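## Task

Scene 1: a free-standing wooden chest with seven shallow drawers is on the table; the fourth drawer counting down from the top contains three small round tea tins. Pull that drawer open and put one tin on the table so it rests entirely on the table top, upright or on its side. When finished, the remaining two tins must still be inside that drawer, all seven drawers must be closed, and the chest must be in its original spot. Nothing may still be in motion at the end, nothing may depend on the robot holding it, and the hand must have released everything and moved away.

## Robot and tools

Robot: a single six-joint arm carrying a right-handed five-finger hand. Control centres on the hand point, which sits 0.05 m in front of the palm where index pad and thumb tip meet in a pinch. Its own axes: +z runs along the straightened fingers, +y points out of the palm, +x runs across the palm away from the thumb. Straight fingers extend 0.06-0.07 m past the point along +z. Across the palm the hand spans 0.08 m on the little-finger side; on the thumb side 0.02 m with the thumb turned in front of the palm, otherwise up to 0.09 m. A wrist bracket on the little-finger side sticks out 0.03 m beyond the point along +y and 0.11 m across the palm and can collide with things.

Scene frame (used in results): origin on the table top below the arm base, +z up, +y to the left when facing along +x. Results report end_effector_position in metres, end_effector_quat_wxyz, velocities, joint positions and torques, Wrist force and Wrist torque (in the hand point's own axes, noisy, offsets within about 4 N, saturating near 50 N; "no reading" is normal at the start), and hand values: hand_measured, hand_stopped_by (moving, target, force, stalled, fault), hand_load_n (positive when something pushes a finger open), hand_force_limit and hand_speed. "Pose unreachable" and HELD mean the clearance check changed or blocked some commands. "Hand target" is where the controller is currently driving the hand point. A lost grip appears only as loads dropping toward 0.

The row: 14 numbers, each in [-1, 1], in this order: dx, dy, dz, rx, ry, rz, little, ring, middle, index, thumb_bend, thumb_turn, force_limit, speed. The first six are an offset, not a pose, expressed in the hand point's own axes and measured from the hand point's pose in the most recent result showing it (or from the current pose at action start for later calls in the same reply, or before any result has shown it). 1.0 equals 0.6 m for position or 180 degrees for rotation; rx, ry, rz form one rotation vector. All zeros drives back to that reference pose; it is not a pause. The finger values are absolute targets: +1 straight/open, -1 fully curled; thumb_turn +1 beside the palm, -1 in front of it opposite the fingers. A pinch is roughly index -0.22, thumb_bend -0.75, thumb_turn -0.57. force_limit maps linearly from about 0 N at -1 to 10 N at +1 at the fingertip (15 N for the two thumb motors) and only stops closing. speed ranges from near zero at -1 to full at +1 (full travel 0.6 s); close at -0.9 or slower for a gentle grip. A motor moves only when its target changes by 0.01 or more, then locks; resend identical numbers to keep a grip. A wrap grasp (thumb fully turned in) holds objects 0.035-0.08 m wide across the palm.

Tools:
- execute_actions {"actions": [...], "pictures": bool}: an empty list just reports the state. One action {"rows": [[14 numbers], ...], "steps": n} with up to 15 rows and steps 1-15 (default 15, each step 1/30 s); each row measured from the same reference pose, and the last row repeats. A wait {"steps": n}, up to 300, counted from the previous result including reply time.
- move {"target": [14 numbers], "speed": m/s 0.002-0.5 default 0.25 (turning up to twice that in rad/s), "stop_force": N 9-40 optional}: a straight path, 0.5-10 s, toward the target offset; hand numbers are sent at the start. stop_force halts when the push against the motion rises by that much, then backs off 2 steps; use it only with slow speed and no rotation, and omit it when moving away from a surface being pressed. Result adds a "move:" line: done, off_target, moving, held, fault or contact, plus limits such as paced (clipped) or held.
- wait {"seconds": 0-10}.
- zoom_image {"camera": cam_high, cam_low or cam_wrist, "region": [x0,y0,x1,y1]} at most 504x504 px; cam_high and cam_low are 504x504, cam_wrist 616x616.
- show_instructions {}: reference images.
- finished_scene {"scene": 1 or 2}: ends and grades the scene; irreversible.

Motion notes: each step clips the commanded pose to within 100 mm and 16 degrees of the measured one, commands lag about 0.17 s, and large moves may fall short, so read the pose and send the remainder. Thinking time lets the sim keep running.

Avoid: the arm is stiff, so pushing past a firm contact can trigger a 10 s fault stop (joint torque limits 141 N m big joints, 26.3 N m wrists, or 150 N external force). Move slowly near the chest and drawers, pull drawers gently so the loose chest does not slide or tip, do not knock tins or anything off the table, avoid long loaded holds that heat motors (85 °C brakes the arm), then release, check that nothing is moving, and withdraw before finishing.

Each tool is called after "Emit:" in YAML: its name, and indented under it one key for each argument.

Reference images:

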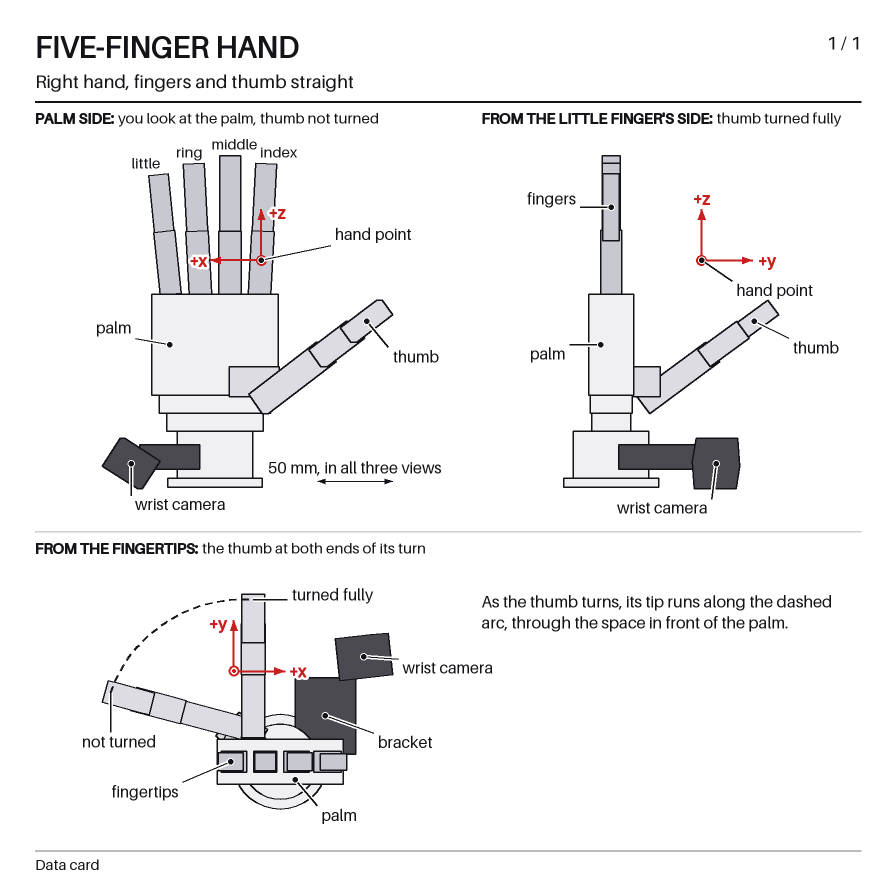

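## Session

Emit:
execute_actions:
  actions: []

Scene clock: 0.00 s of 6600.00 s.
end_effector_position=(-0.0427, +0.3396, +0.3291) hand_measured=(+1.000, +1.000, +1.000, +1.000, +1.000, +1.000) hand_load_n=(+0.0, +0.0, +0.0, +0.0, +0.0, +0.0) hand_stopped_by=(target, target, target, target, target, target) hand_force_limit=0.00 hand_speed=-0.80 end_effector_quat_wxyz=(-0.131, +0.991, -0.011, +0.014) end_effector_velocity=(-0.000, +0.000, +0.000) end_effector_angular_velocity=(+0.000, +0.000, -0.001)
Joint positions: [ 1.452 -0.716  1.702  0.773  1.926 -3.222]
Joint velocities: [ 0.    -0.    -0.001  0.001 -0.     0.001]
Joint torques (N m, as the arm reports them, + toward a larger angle): no reading
Wrist force (N, on the end effector, along its own x y z axes, offset not removed): no reading
Wrist torque (N m, same axes, about the end effector's origin, offset not removed): no reading
Hand target: -0.043, +0.340, +0.329; -0.131, +0.991, -0.011, +0.014

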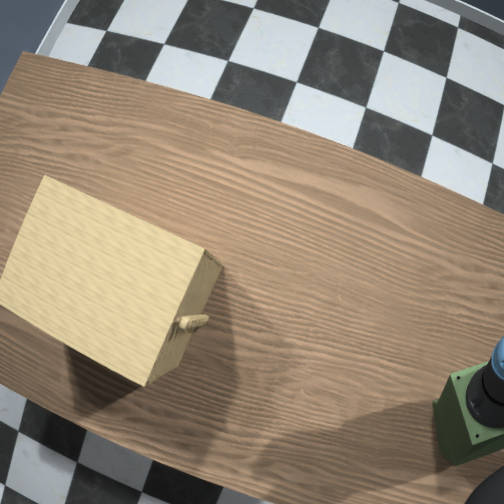

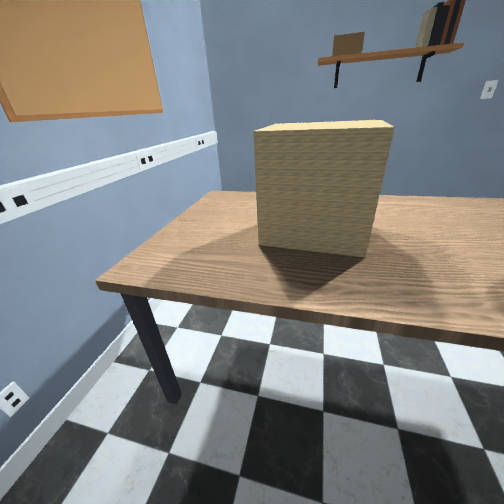

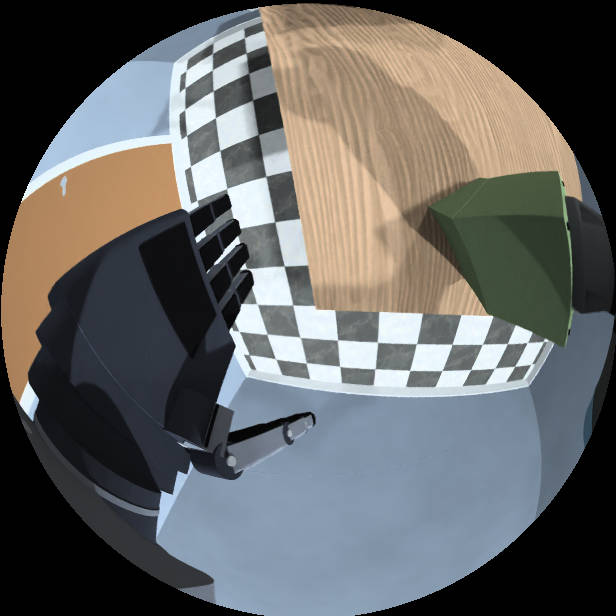

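Emit:
zoom_image:
  camera: "cam_high"
  region: [100, 220, 280, 400]

Emit:
zoom_image:
  camera: "cam_low"
  region: [230, 90, 430, 290]

Region (100, 220, 280, 400) of cam_high's 504x504 image, scaled by 2.800, with more detail than that image has.

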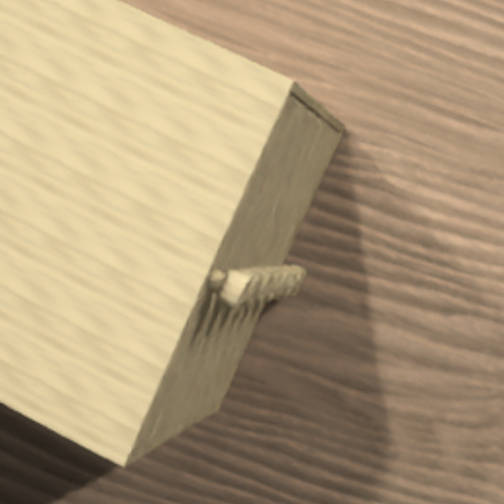

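Region (230, 90, 430, 290) of cam_low's 504x504 image, scaled by 2.520, with more detail than that image has.

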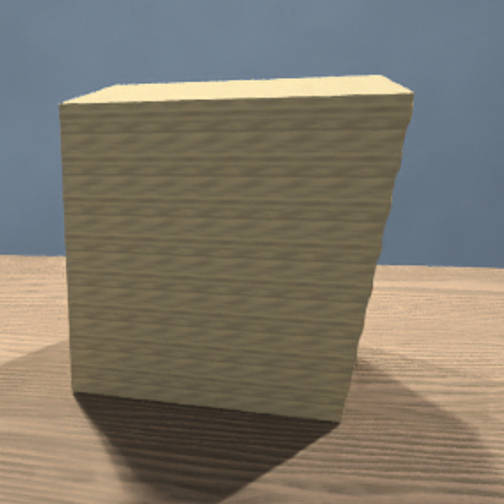

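Emit:
move:
  target: [0.405,0.387,-0.103,-0.065,0.497,-0.065,1,1,1,1,1,1,0,0.5]
  speed: 0.3

Scene clock: 23.33 s of 6600.00 s.
end_effector_position=(+0.1938, +0.0937, +0.3343) hand_measured=(+1.000, +1.000, +1.000, +1.000, +1.000, +1.000) hand_load_n=(+0.0, +0.0, +0.0, +0.0, +0.0, +0.0) hand_stopped_by=(target, target, target, target, target, target) hand_force_limit=0.00 hand_speed=0.50 end_effector_quat_wxyz=(+0.008, +0.699, -0.009, +0.715) end_effector_velocity=(+0.003, -0.001, -0.001) end_effector_angular_velocity=(+0.000, -0.014, -0.001)
Joint positions: [ 1.208 -0.277  2.344  0.347  3.651 -2.72 ]
Joint velocities: [-0.025  0.018  0.004 -0.006  0.031  0.022]
Joint torques (N m, as the arm reports them, + toward a larger angle): [ -3.45 -15.66  19.4   -0.73   3.77   2.04]
Wrist force (N, on the end effector, along its own x y z axes, offset not removed): [1.0 2.1 3.5]
Wrist torque (N m, same axes, about the end effector's origin, offset not removed): [0.16 0.13 0.24]
Hand target: +0.194, +0.094, +0.334; +0.008, +0.698, -0.009, +0.716
Off the commanded pose: 0.001 m, 0 deg.
After step 90, 17.03 s passed at rest.
move: done

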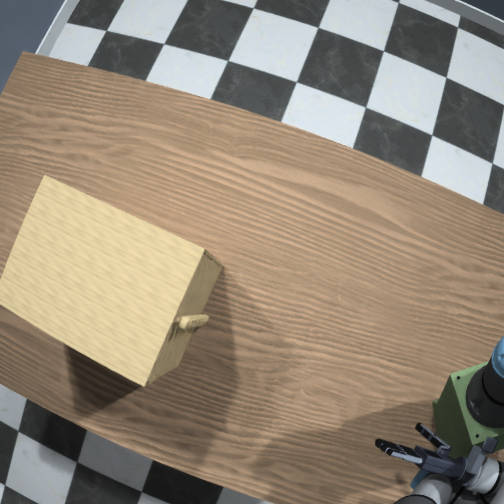

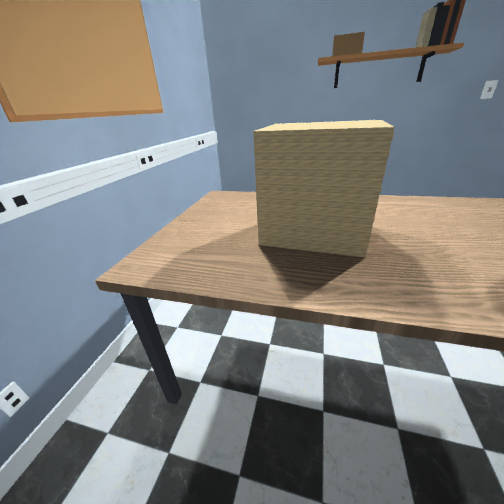

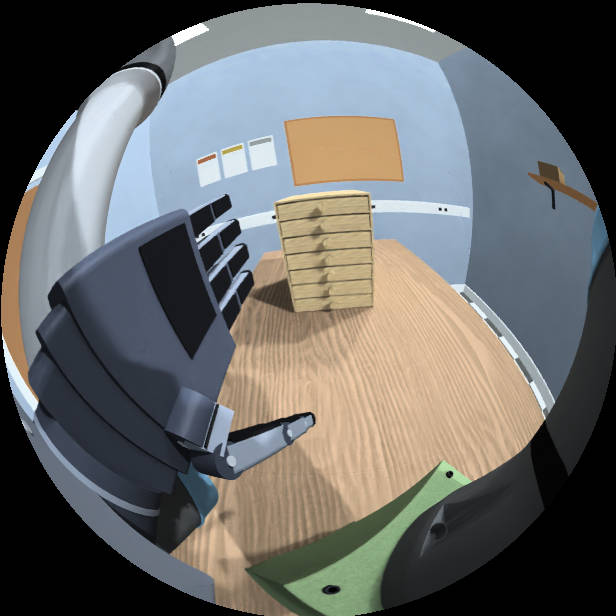

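Emit:
move:
  target: [-0.223,0.156,0.277,0,0,0,-1,-1,-1,-0.22,-0.75,-0.57,0,0.5]
  speed: 0.3

Scene clock: 29.13 s of 6600.00 s.
end_effector_position=(+0.1980, +0.0909, +0.3310) hand_measured=(-1.000, -1.000, -1.000, -0.220, -0.748, -0.570) hand_load_n=(+0.0, +0.0, +0.0, +1.5, +1.5, +0.0) hand_stopped_by=(target, target, target, target, target, target) hand_force_limit=0.00 hand_speed=0.50 end_effector_quat_wxyz=(+0.010, +0.699, -0.008, +0.715) end_effector_velocity=(-0.000, +0.000, -0.000) end_effector_angular_velocity=(+0.001, -0.000, -0.000)
Joint positions: [ 1.17  -0.252  2.356  0.351  3.68  -2.675]
Joint velocities: [ 0.     0.    -0.001 -0.     0.    -0.   ]
Joint torques (N m, as the arm reports them, + toward a larger angle): [ 17.38 -38.    -9.58  -0.69  -1.1   -1.27]
Wrist force (N, on the end effector, along its own x y z axes, offset not removed): [2.1 2.2 -0.1]
Wrist torque (N m, same axes, about the end effector's origin, offset not removed): [0.32 0.00 0.38]
Hand target: +0.198, +0.091, +0.331; +0.010, +0.699, -0.008, +0.715
Off the commanded pose: 0.227 m, 0 deg; position clipped at the last step of the last action.
After step 90, 1.40 s passed at rest.
move: held; limits=paced,held; held on 37 of 42 steps, including the last
pose unreachable: on one or more control steps of this call an arm could not follow its commanded pose, so it was not sent that pose on those steps. On the call's last step it was still not sent that pose. It may still have moved: this result reports where it is.
cause: the commanded pose would bring two parts of the arm too close to each other (joints 4 (wrist 1) to 6 (wrist 3) lie between them).

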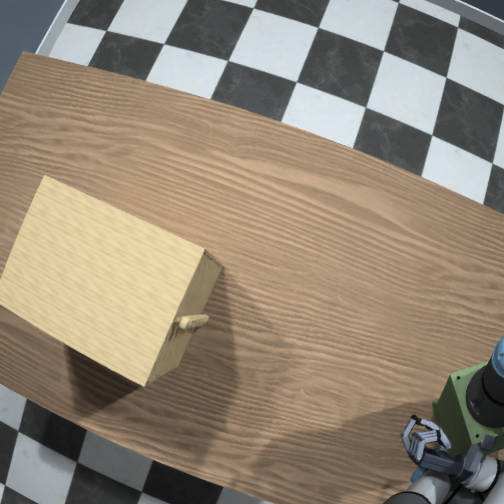

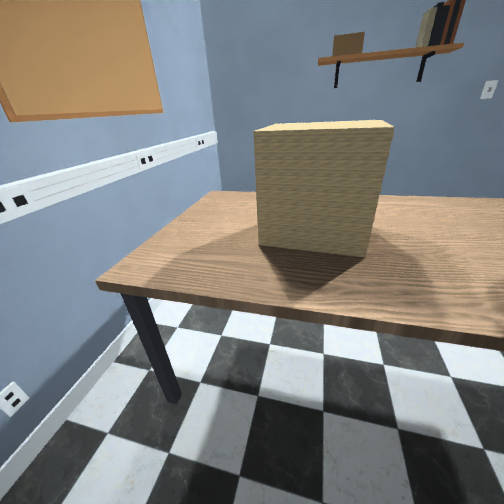

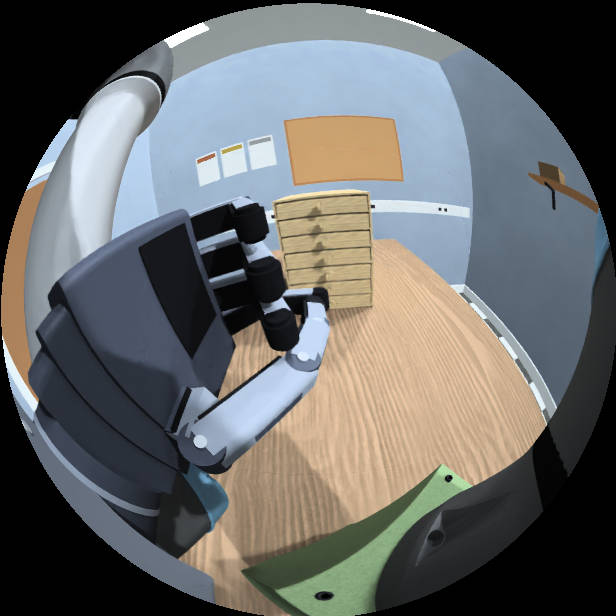

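Emit:
move:
  target: [0,-0.248,-0.24,0.039,-0.3,0.039,-1,-1,-1,-0.22,-0.75,-0.57,0,0.5]
  speed: 0.3

Scene clock: 50.00 s of 6600.00 s.
end_effector_position=(+0.0580, +0.2430, +0.3278) hand_measured=(-1.000, -1.000, -1.000, -0.220, -0.748, -0.570) hand_load_n=(+0.0, +0.0, +0.0, +1.5, +1.5, +0.0) hand_stopped_by=(target, target, target, target, target, target) hand_force_limit=0.00 hand_speed=0.50 end_effector_quat_wxyz=(-0.078, +0.944, -0.011, +0.319) end_effector_velocity=(-0.000, +0.001, +0.000) end_effector_angular_velocity=(+0.002, +0.013, +0.001)
Joint positions: [ 1.554 -0.733  1.912  0.739  2.522 -3.122]
Joint velocities: [-0.005 -0.006 -0.001 -0.003 -0.011 -0.009]
Joint torques (N m, as the arm reports them, + toward a larger angle): [ -7.71 -37.91   1.04  -0.08  -1.82  -1.81]
Wrist force (N, on the end effector, along its own x y z axes, offset not removed): [0.8 1.2 0.2]
Wrist torque (N m, same axes, about the end effector's origin, offset not removed): [0.06 0.20 0.30]
Hand target: +0.058, +0.243, +0.328; -0.078, +0.945, -0.011, +0.318
Off the commanded pose: 0.000 m, 0 deg.
After step 90, 11.23 s passed at rest.
move: done; limits=paced

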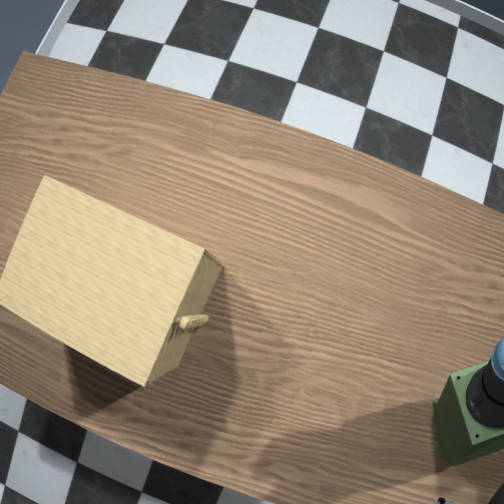

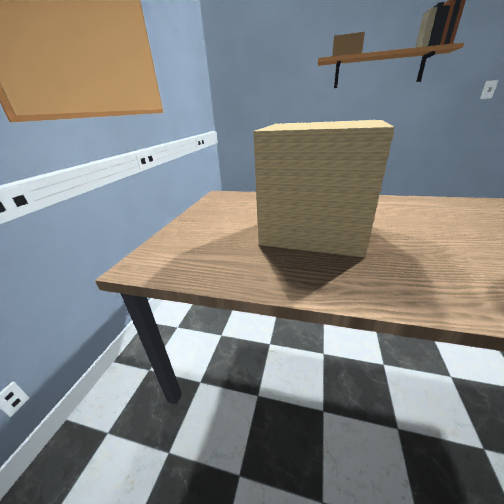

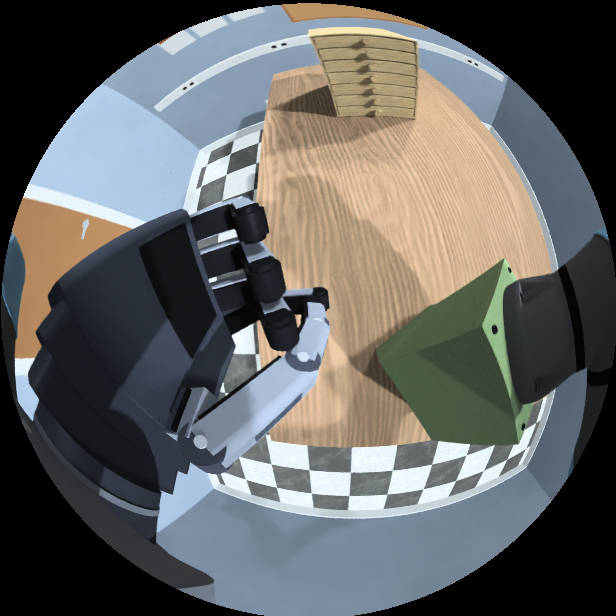

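Emit:
move:
  target: [0.398,0.354,0.401,-0.195,-0.22,-0.639,-1,-1,-1,-0.22,-0.75,-0.57,0,0.5]
  speed: 0.3

Scene clock: 62.23 s of 6600.00 s.
end_effector_position=(+0.2002, +0.1622, +0.2954) hand_measured=(-1.000, -1.000, -1.000, -0.220, -0.748, -0.570) hand_load_n=(+0.0, +0.0, +0.0, +1.5, +1.5, +0.0) hand_stopped_by=(target, target, target, target, target, target) hand_force_limit=0.00 hand_speed=0.50 end_effector_quat_wxyz=(+0.178, +0.904, +0.343, +0.182) end_effector_velocity=(-0.000, -0.001, -0.000) end_effector_angular_velocity=(-0.002, +0.001, -0.000)
Joint positions: [ 1.113 -0.726  2.008  0.681  2.557 -4.172]
Joint velocities: [-0.001  0.     0.002  0.     0.     0.001]
Joint torques (N m, as the arm reports them, + toward a larger angle): [ 25.16 -38.46 -23.94   4.35  -1.81   1.43]
Wrist force (N, on the end effector, along its own x y z axes, offset not removed): [-0.5 1.5 0.4]
Wrist torque (N m, same axes, about the end effector's origin, offset not removed): [0.18 0.37 0.31]
Hand target: +0.200, +0.162, +0.295; +0.178, +0.904, +0.343, +0.182
Off the commanded pose: 0.233 m, 73 deg; position and orientation clipped at the last step of the last action.
After step 90, 5.20 s passed at rest.
move: held; limits=paced,held; held on 68 of 121 steps, including the last
pose unreachable: on one or more control steps of this call an arm could not follow its commanded pose, so it was not sent that pose on those steps. On the call's last step it was still not sent that pose. It may still have moved: this result reports where it is.
cause: the commanded pose would bring two parts of the arm too close to each other (joints 4 (wrist 1) to 6 (wrist 3) lie between them).

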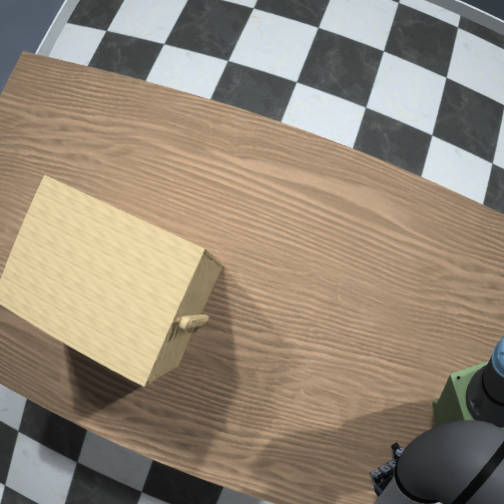

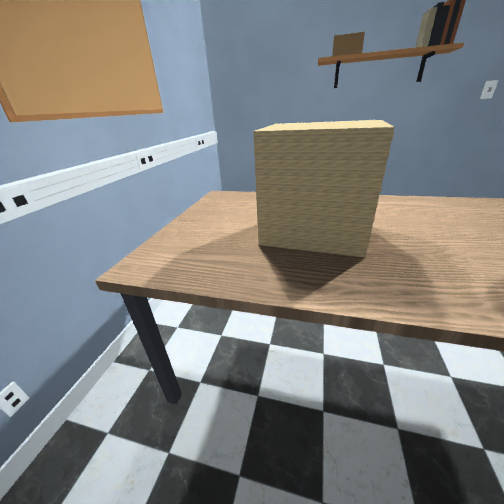

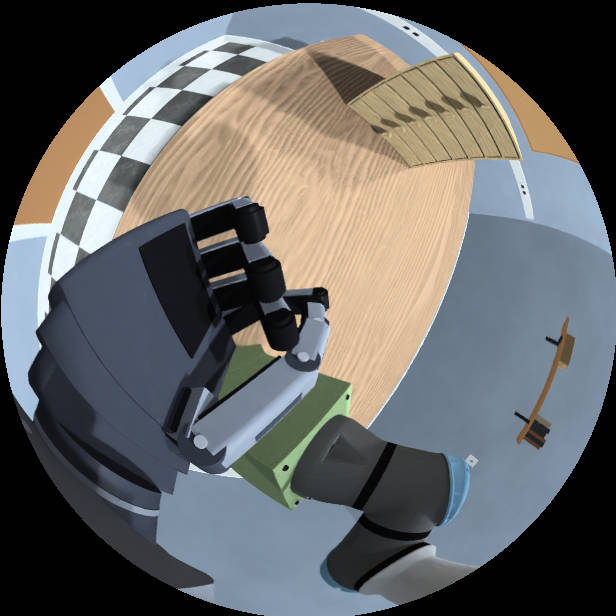

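Emit:
move:
  target: [0,0,0,0,0,0.8,-1,-1,-1,-0.22,-0.75,-0.57,0,0.5]
  speed: 0.4

Scene clock: 75.10 s of 6600.00 s.
end_effector_position=(+0.2006, +0.1621, +0.2954) hand_measured=(-1.000, -1.000, -1.000, -0.220, -0.748, -0.570) hand_load_n=(+0.0, +0.0, +0.0, +1.5, +1.5, +0.0) hand_stopped_by=(target, target, target, target, target, target) hand_force_limit=0.00 hand_speed=0.50 end_effector_quat_wxyz=(-0.090, +0.780, -0.572, +0.238) end_effector_velocity=(+0.000, +0.000, +0.000) end_effector_angular_velocity=(+0.097, -0.026, -0.185)
Joint positions: [ 0.924 -1.131  2.146  0.528  2.58  -2.616]
Joint velocities: [-0.014 -0.037  0.033 -0.011  0.001  0.19 ]
Joint torques (N m, as the arm reports them, + toward a larger angle): [ -2.19 -29.82   2.94  -0.26   2.98   2.34]
Wrist force (N, on the end effector, along its own x y z axes, offset not removed): [3.2 0.6 0.8]
Wrist torque (N m, same axes, about the end effector's origin, offset not removed): [0.06 -0.32 0.40]
Hand target: +0.201, +0.162, +0.295; -0.094, +0.771, -0.584, +0.237
Off the commanded pose: 0.000 m, 29 deg; orientation clipped at the last step of the last action.
After step 90, 1.53 s passed at rest.
move: moving (no rest 5 s after the path's end); limits=paced

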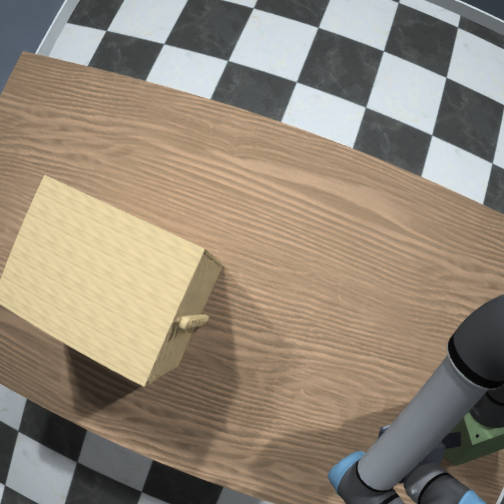

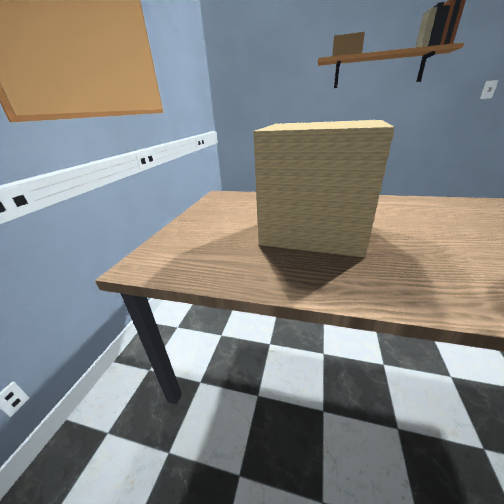

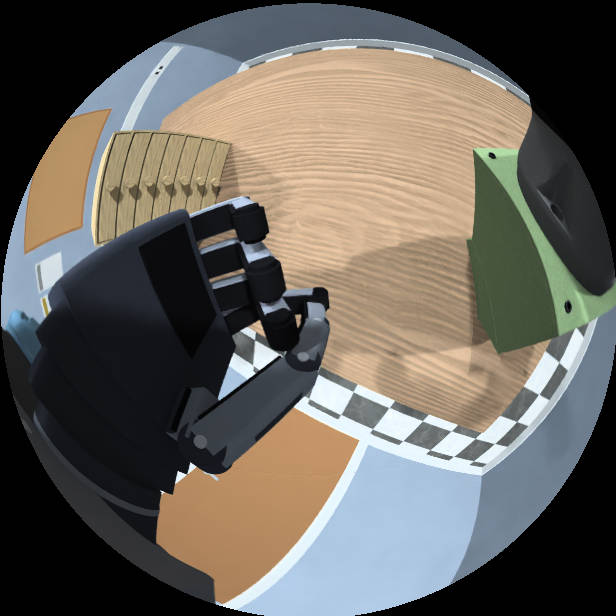

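Emit:
move:
  target: [0.245,-0.235,0.234,0,0,0,-1,-1,-1,-0.22,-0.75,-0.57,0,0.5]
  speed: 0.3

Scene clock: 83.17 s of 6600.00 s.
end_effector_position=(+0.4206, +0.0526, +0.2711) hand_measured=(-1.000, -1.000, -1.000, -0.220, -0.748, -0.570) hand_load_n=(+0.0, +0.0, +0.0, +1.5, +1.5, +0.0) hand_stopped_by=(target, target, target, target, target, target) hand_force_limit=0.00 hand_speed=0.50 end_effector_quat_wxyz=(-0.090, +0.779, -0.572, +0.239) end_effector_velocity=(+0.001, -0.001, -0.001) end_effector_angular_velocity=(+0.006, +0.001, +0.010)
Joint positions: [ 0.264 -1.435  1.995  0.228  2.292 -3.569]
Joint velocities: [-0.011 -0.004  0.001 -0.002 -0.017 -0.015]
Joint torques (N m, as the arm reports them, + toward a larger angle): [  2.02 -34.37 -24.21  -1.31  -2.6   -1.91]
Wrist force (N, on the end effector, along its own x y z axes, offset not removed): [1.3 1.6 1.8]
Wrist torque (N m, same axes, about the end effector's origin, offset not removed): [0.01 0.12 0.49]
Hand target: +0.421, +0.052, +0.271; -0.090, +0.780, -0.572, +0.238
Off the commanded pose: 0.001 m, 0 deg.
After step 100, 3.23 s passed at rest.
move: done

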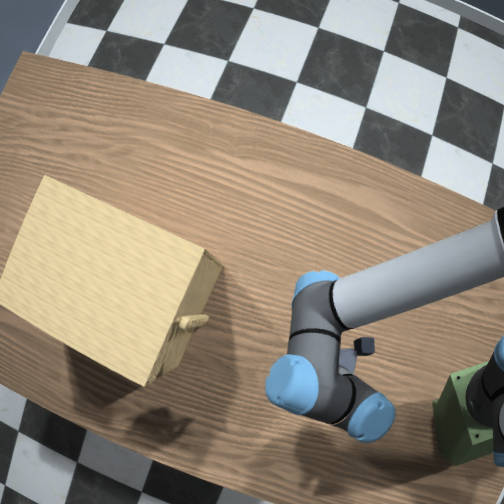

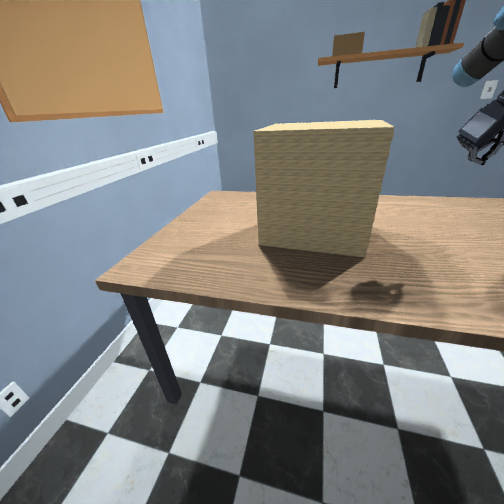

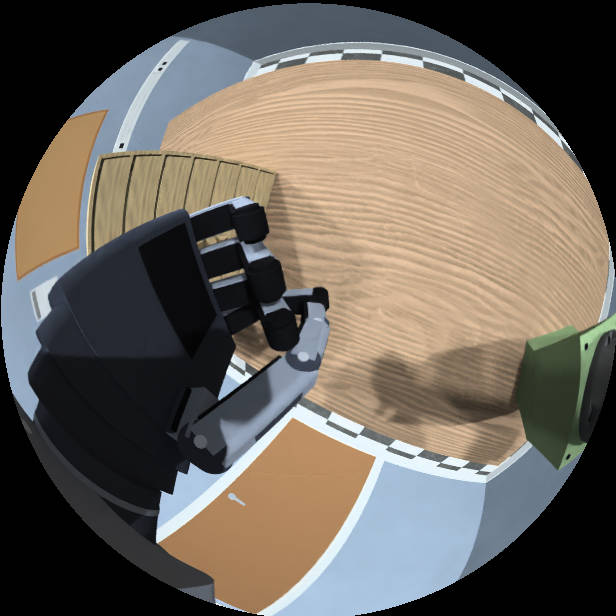

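Emit:
move:
  target: [0,0,0,0.263,-0.02,0.939,-1,-1,-1,-0.22,-0.75,-0.57,0,0.5]
  speed: 0.3

Scene clock: 92.20 s of 6600.00 s.
end_effector_position=(+0.4208, +0.0527, +0.2710) hand_measured=(-1.000, -1.000, -1.000, -0.220, -0.748, -0.570) hand_load_n=(+0.0, +0.0, +0.0, +1.5, +1.5, +0.0) hand_stopped_by=(target, target, target, target, target, target) hand_force_limit=0.00 hand_speed=0.50 end_effector_quat_wxyz=(+0.456, +0.539, +0.706, -0.061) end_effector_velocity=(+0.000, -0.000, -0.000) end_effector_angular_velocity=(+0.013, +0.008, -0.008)
Joint positions: [ 0.433 -1.158  2.387 -1.036  2.853 -0.979]
Joint velocities: [ 0.003  0.002 -0.02   0.074  0.006  0.061]
Joint torques (N m, as the arm reports them, + toward a larger angle): [ 26.9   -8.84 -18.19   2.27   2.6    1.91]
Wrist force (N, on the end effector, along its own x y z axes, offset not removed): [1.5 1.7 -0.7]
Wrist torque (N m, same axes, about the end effector's origin, offset not removed): [0.26 0.08 0.43]
Hand target: +0.421, +0.053, +0.271; +0.455, +0.540, +0.706, -0.061
Off the commanded pose: 0.000 m, 0 deg.
After step 90, 0.30 s passed at rest.
move: done

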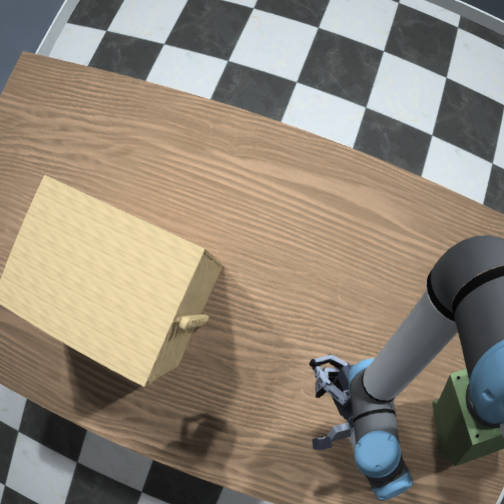

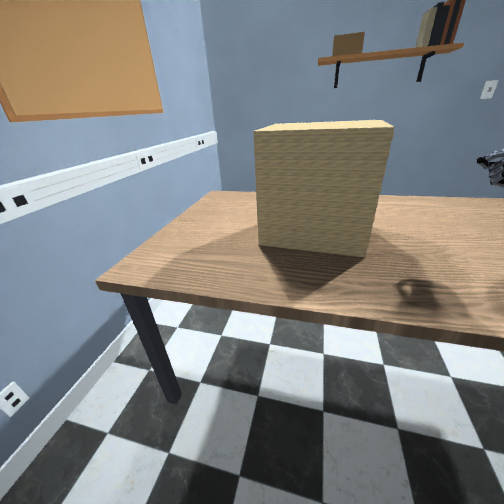

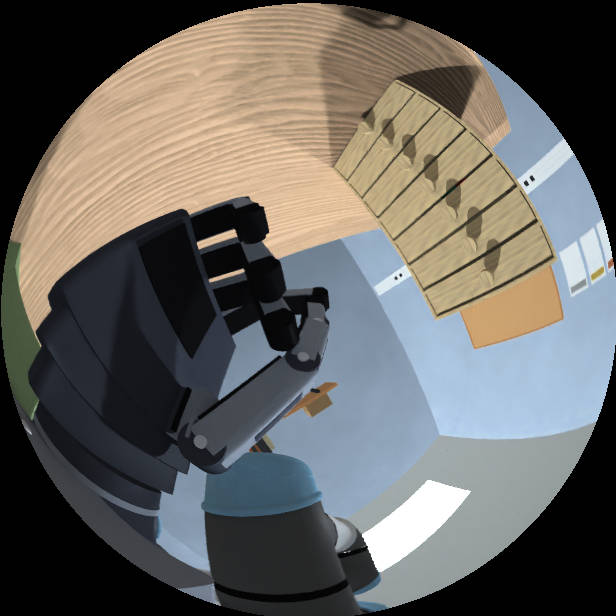

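Emit:
zoom_image:
  camera: "cam_wrist"
  region: [300, 60, 580, 340]

Region (300, 60, 580, 340) of cam_wrist's 616x616 image, scaled by 1.800, with more detail than that image has.

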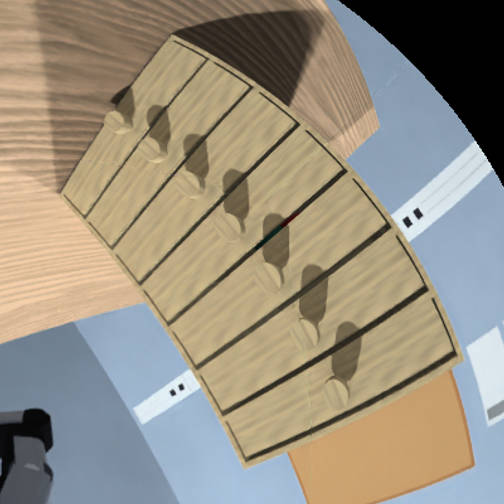

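Emit:
move:
  target: [0.175,0.182,0.147,0,0,0,-1,-1,-1,0.2,-0.6,-0.57,0,0.5]
  speed: 0.2

Scene clock: 107.43 s of 6600.00 s.
end_effector_position=(+0.5604, +0.1206, +0.1901) hand_measured=(-1.000, -1.000, -1.000, +0.200, -0.600, -0.570) hand_load_n=(+0.0, +0.0, +0.0, +0.0, +0.0, +0.0) hand_stopped_by=(target, target, target, target, target, target) hand_force_limit=0.00 hand_speed=0.50 end_effector_quat_wxyz=(+0.456, +0.539, +0.706, -0.061) end_effector_velocity=(+0.003, +0.000, -0.001) end_effector_angular_velocity=(+0.000, -0.001, -0.002)
Joint positions: [ 0.337 -0.847  1.983 -0.99   2.759 -1.029]
Joint velocities: [-0.001  0.003 -0.008  0.004 -0.     0.001]
Joint torques (N m, as the arm reports them, + toward a larger angle): [  9.16 -17.8  -19.36   1.93  -2.68   1.83]
Wrist force (N, on the end effector, along its own x y z axes, offset not removed): [0.7 1.1 2.6]
Wrist torque (N m, same axes, about the end effector's origin, offset not removed): [0.02 0.13 0.47]
Hand target: +0.561, +0.121, +0.190; +0.456, +0.539, +0.706, -0.061
Off the commanded pose: 0.000 m, 0 deg.
After step 90, 10.73 s passed at rest.
move: done

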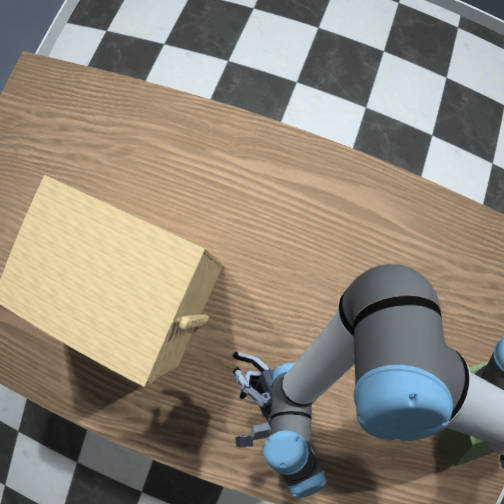

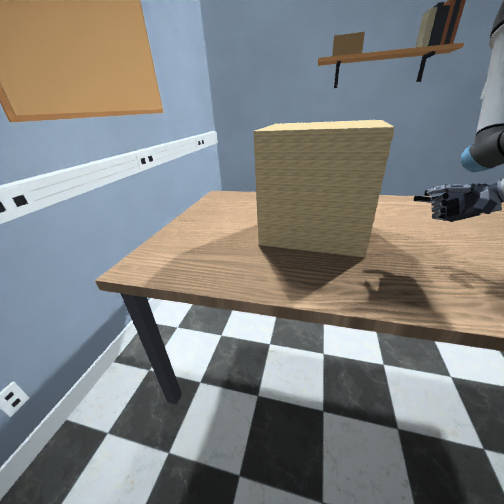

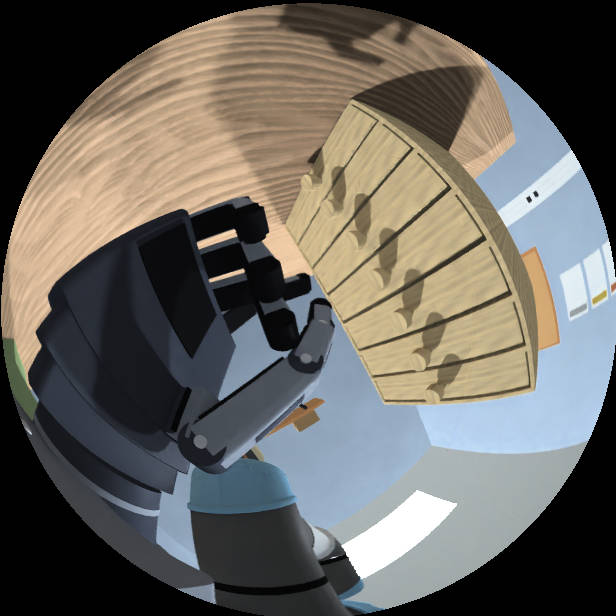

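Emit:
zoom_image:
  camera: "cam_wrist"
  region: [270, 160, 470, 360]

Emit:
zoom_image:
  camera: "cam_high"
  region: [140, 280, 300, 440]

Region (270, 160, 470, 360) of cam_wrist's 616x616 image, scaled by 2.520, with more detail than that image has.

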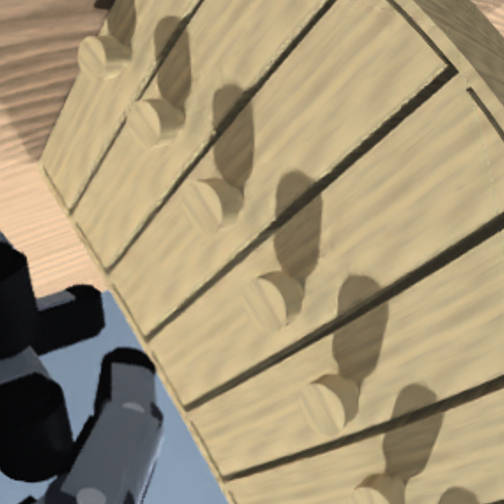

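Region (140, 280, 300, 440) of cam_high's 504x504 image, scaled by 3.150, with more detail than that image has.

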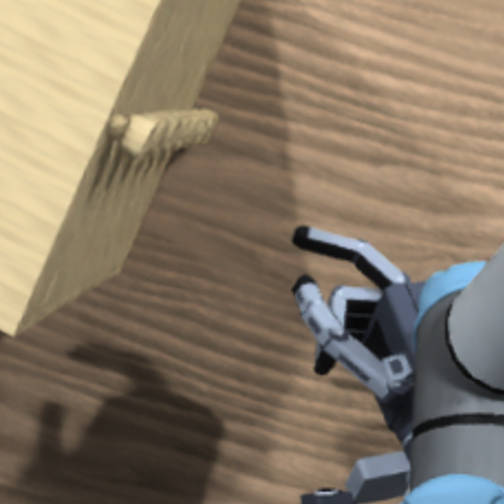

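Emit:
move:
  target: [-0.034,0.062,0.071,0,0,0,-1,-1,-1,0.4,-0.5,-0.57,0,0.5]
  speed: 0.1

Emit:
zoom_image:
  camera: "cam_wrist"
  region: [250, 180, 450, 380]

Emit:
zoom_image:
  camera: "cam_high"
  region: [140, 260, 300, 420]

Scene clock: 115.47 s of 6600.00 s.
end_effector_position=(+0.6151, +0.0970, +0.1950) hand_measured=(-1.000, -1.000, -1.000, +0.400, -0.500, -0.570) hand_load_n=(+0.0, +0.0, +0.0, +0.0, +0.0, +0.0) hand_stopped_by=(target, target, target, target, target, target) hand_force_limit=0.00 hand_speed=0.50 end_effector_quat_wxyz=(+0.456, +0.539, +0.706, -0.061) end_effector_velocity=(+0.002, -0.001, -0.000) end_effector_angular_velocity=(+0.001, +0.001, -0.001)
Joint positions: [ 0.269 -0.88   1.897 -0.891  2.692 -1.051]
Joint velocities: [-0.003 -0.    -0.004  0.006 -0.002  0.002]
Joint torques (N m, as the arm reports them, + toward a larger angle): [  9.82 -44.97 -22.13   2.09  -2.66   1.96]
Wrist force (N, on the end effector, along its own x y z axes, offset not removed): [-1.0 2.0 -1.2]
Wrist torque (N m, same axes, about the end effector's origin, offset not removed): [0.43 0.35 0.20]
Hand target: +0.615, +0.097, +0.195; +0.456, +0.539, +0.706, -0.061
Off the commanded pose: 0.000 m, 0 deg.
After step 90, 3.93 s passed at rest.
move: done

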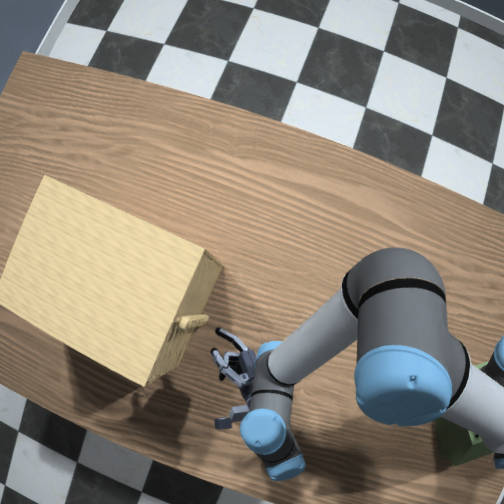

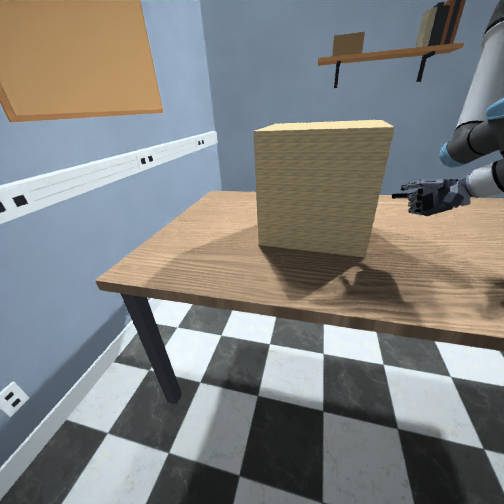

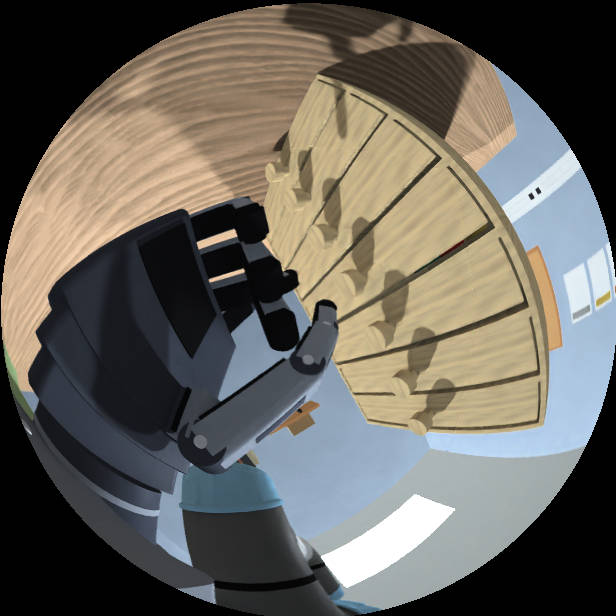

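Region (250, 180, 450, 380) of cam_wrist's 616x616 image, scaled by 2.520, with more detail than that image has.

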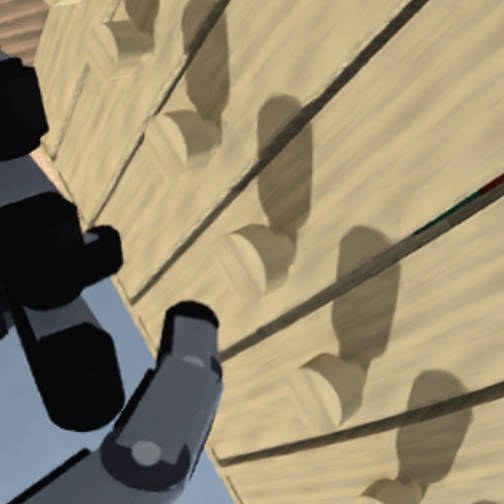

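Region (140, 260, 300, 420) of cam_high's 504x504 image, scaled by 3.150, with more detail than that image has.

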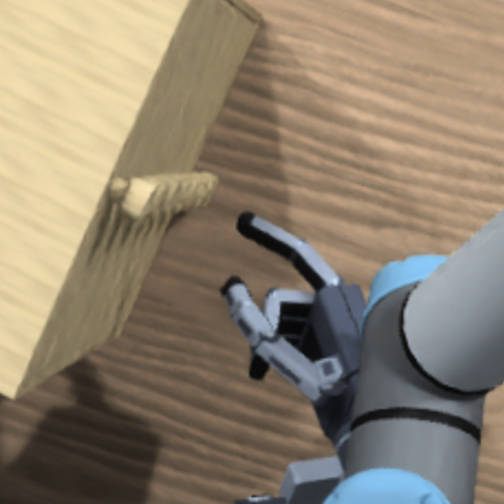

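Emit:
move:
  target: [-0.019,0.023,0.039,0,0,0,-1,-1,-1,0.4,-0.5,-0.57,0,0.5]
  speed: 0.06

Emit:
zoom_image:
  camera: "cam_wrist"
  region: [250, 180, 450, 380]

Emit:
zoom_image:
  camera: "cam_high"
  region: [150, 270, 270, 390]

Emit:
zoom_image:
  camera: "cam_low"
  region: [340, 140, 460, 260]

Scene clock: 120.23 s of 6600.00 s.
end_effector_position=(+0.6397, +0.0813, +0.1952) hand_measured=(-1.000, -1.000, -1.000, +0.400, -0.500, -0.570) hand_load_n=(+0.0, +0.0, +0.0, +0.0, +0.0, +0.0) hand_stopped_by=(target, target, target, target, target, target) hand_force_limit=0.00 hand_speed=0.50 end_effector_quat_wxyz=(+0.456, +0.539, +0.706, -0.061) end_effector_velocity=(+0.002, -0.000, +0.000) end_effector_angular_velocity=(+0.000, -0.000, +0.002)
Joint positions: [ 0.232 -0.894  1.86  -0.85   2.655 -1.062]
Joint velocities: [-0.002 -0.001 -0.005  0.005 -0.003 -0.001]
Joint torques (N m, as the arm reports them, + toward a larger angle): [ 10.63 -46.21 -21.87   2.19  -2.71  -1.72]
Wrist force (N, on the end effector, along its own x y z axes, offset not removed): [1.8 2.1 0.6]
Wrist torque (N m, same axes, about the end effector's origin, offset not removed): [0.21 0.02 0.51]
Hand target: +0.640, +0.081, +0.195; +0.456, +0.539, +0.706, -0.061
Off the commanded pose: 0.000 m, 0 deg.
After step 90, 0.87 s passed at rest.
move: done

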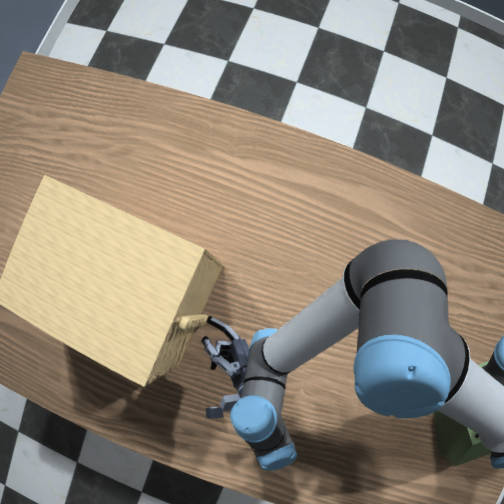

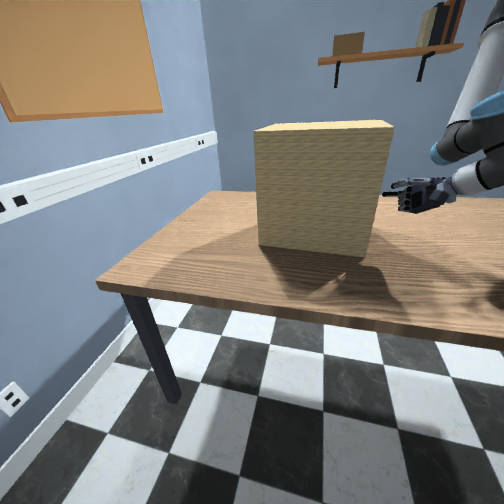

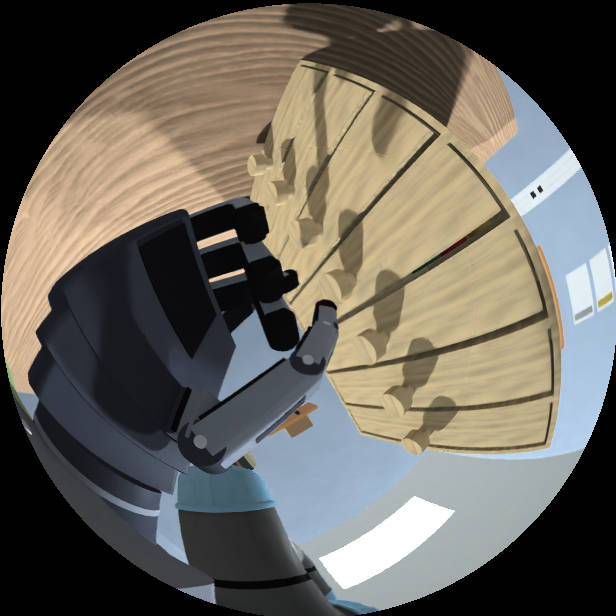

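Region (250, 180, 450, 380) of cam_wrist's 616x616 image, scaled by 2.520, with more detail than that image has.

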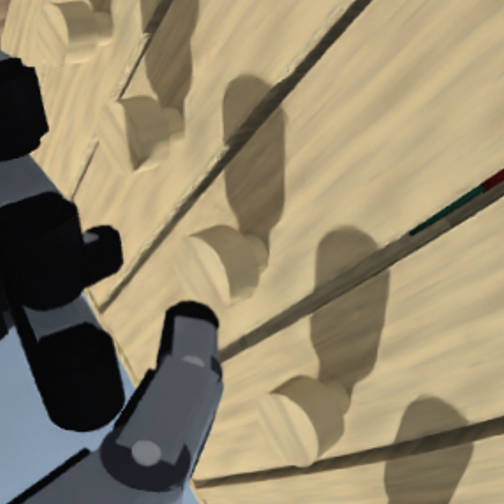

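Region (150, 270, 270, 390) of cam_high's 504x504 image, scaled by 4.200, with more detail than that image has.

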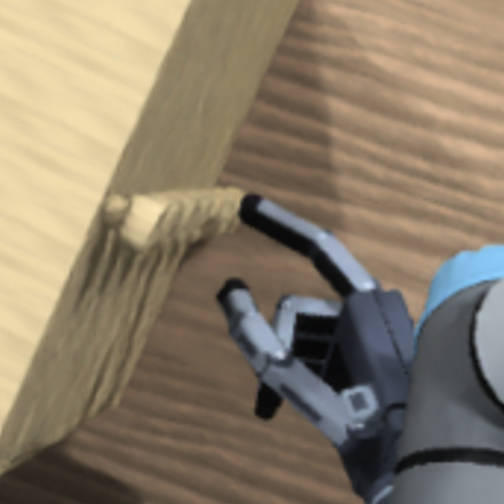

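Region (340, 140, 460, 260) of cam_low's 504x504 image, scaled by 4.200, with more detail than that image has.

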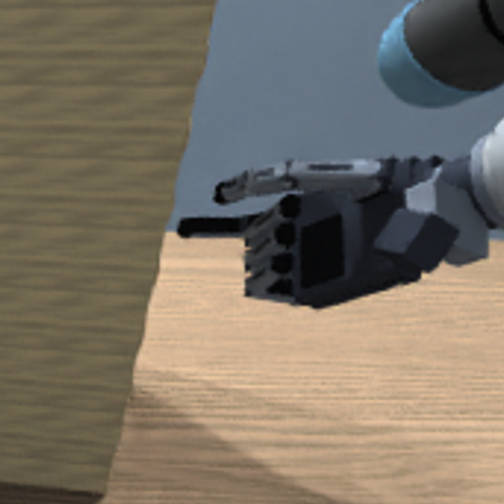

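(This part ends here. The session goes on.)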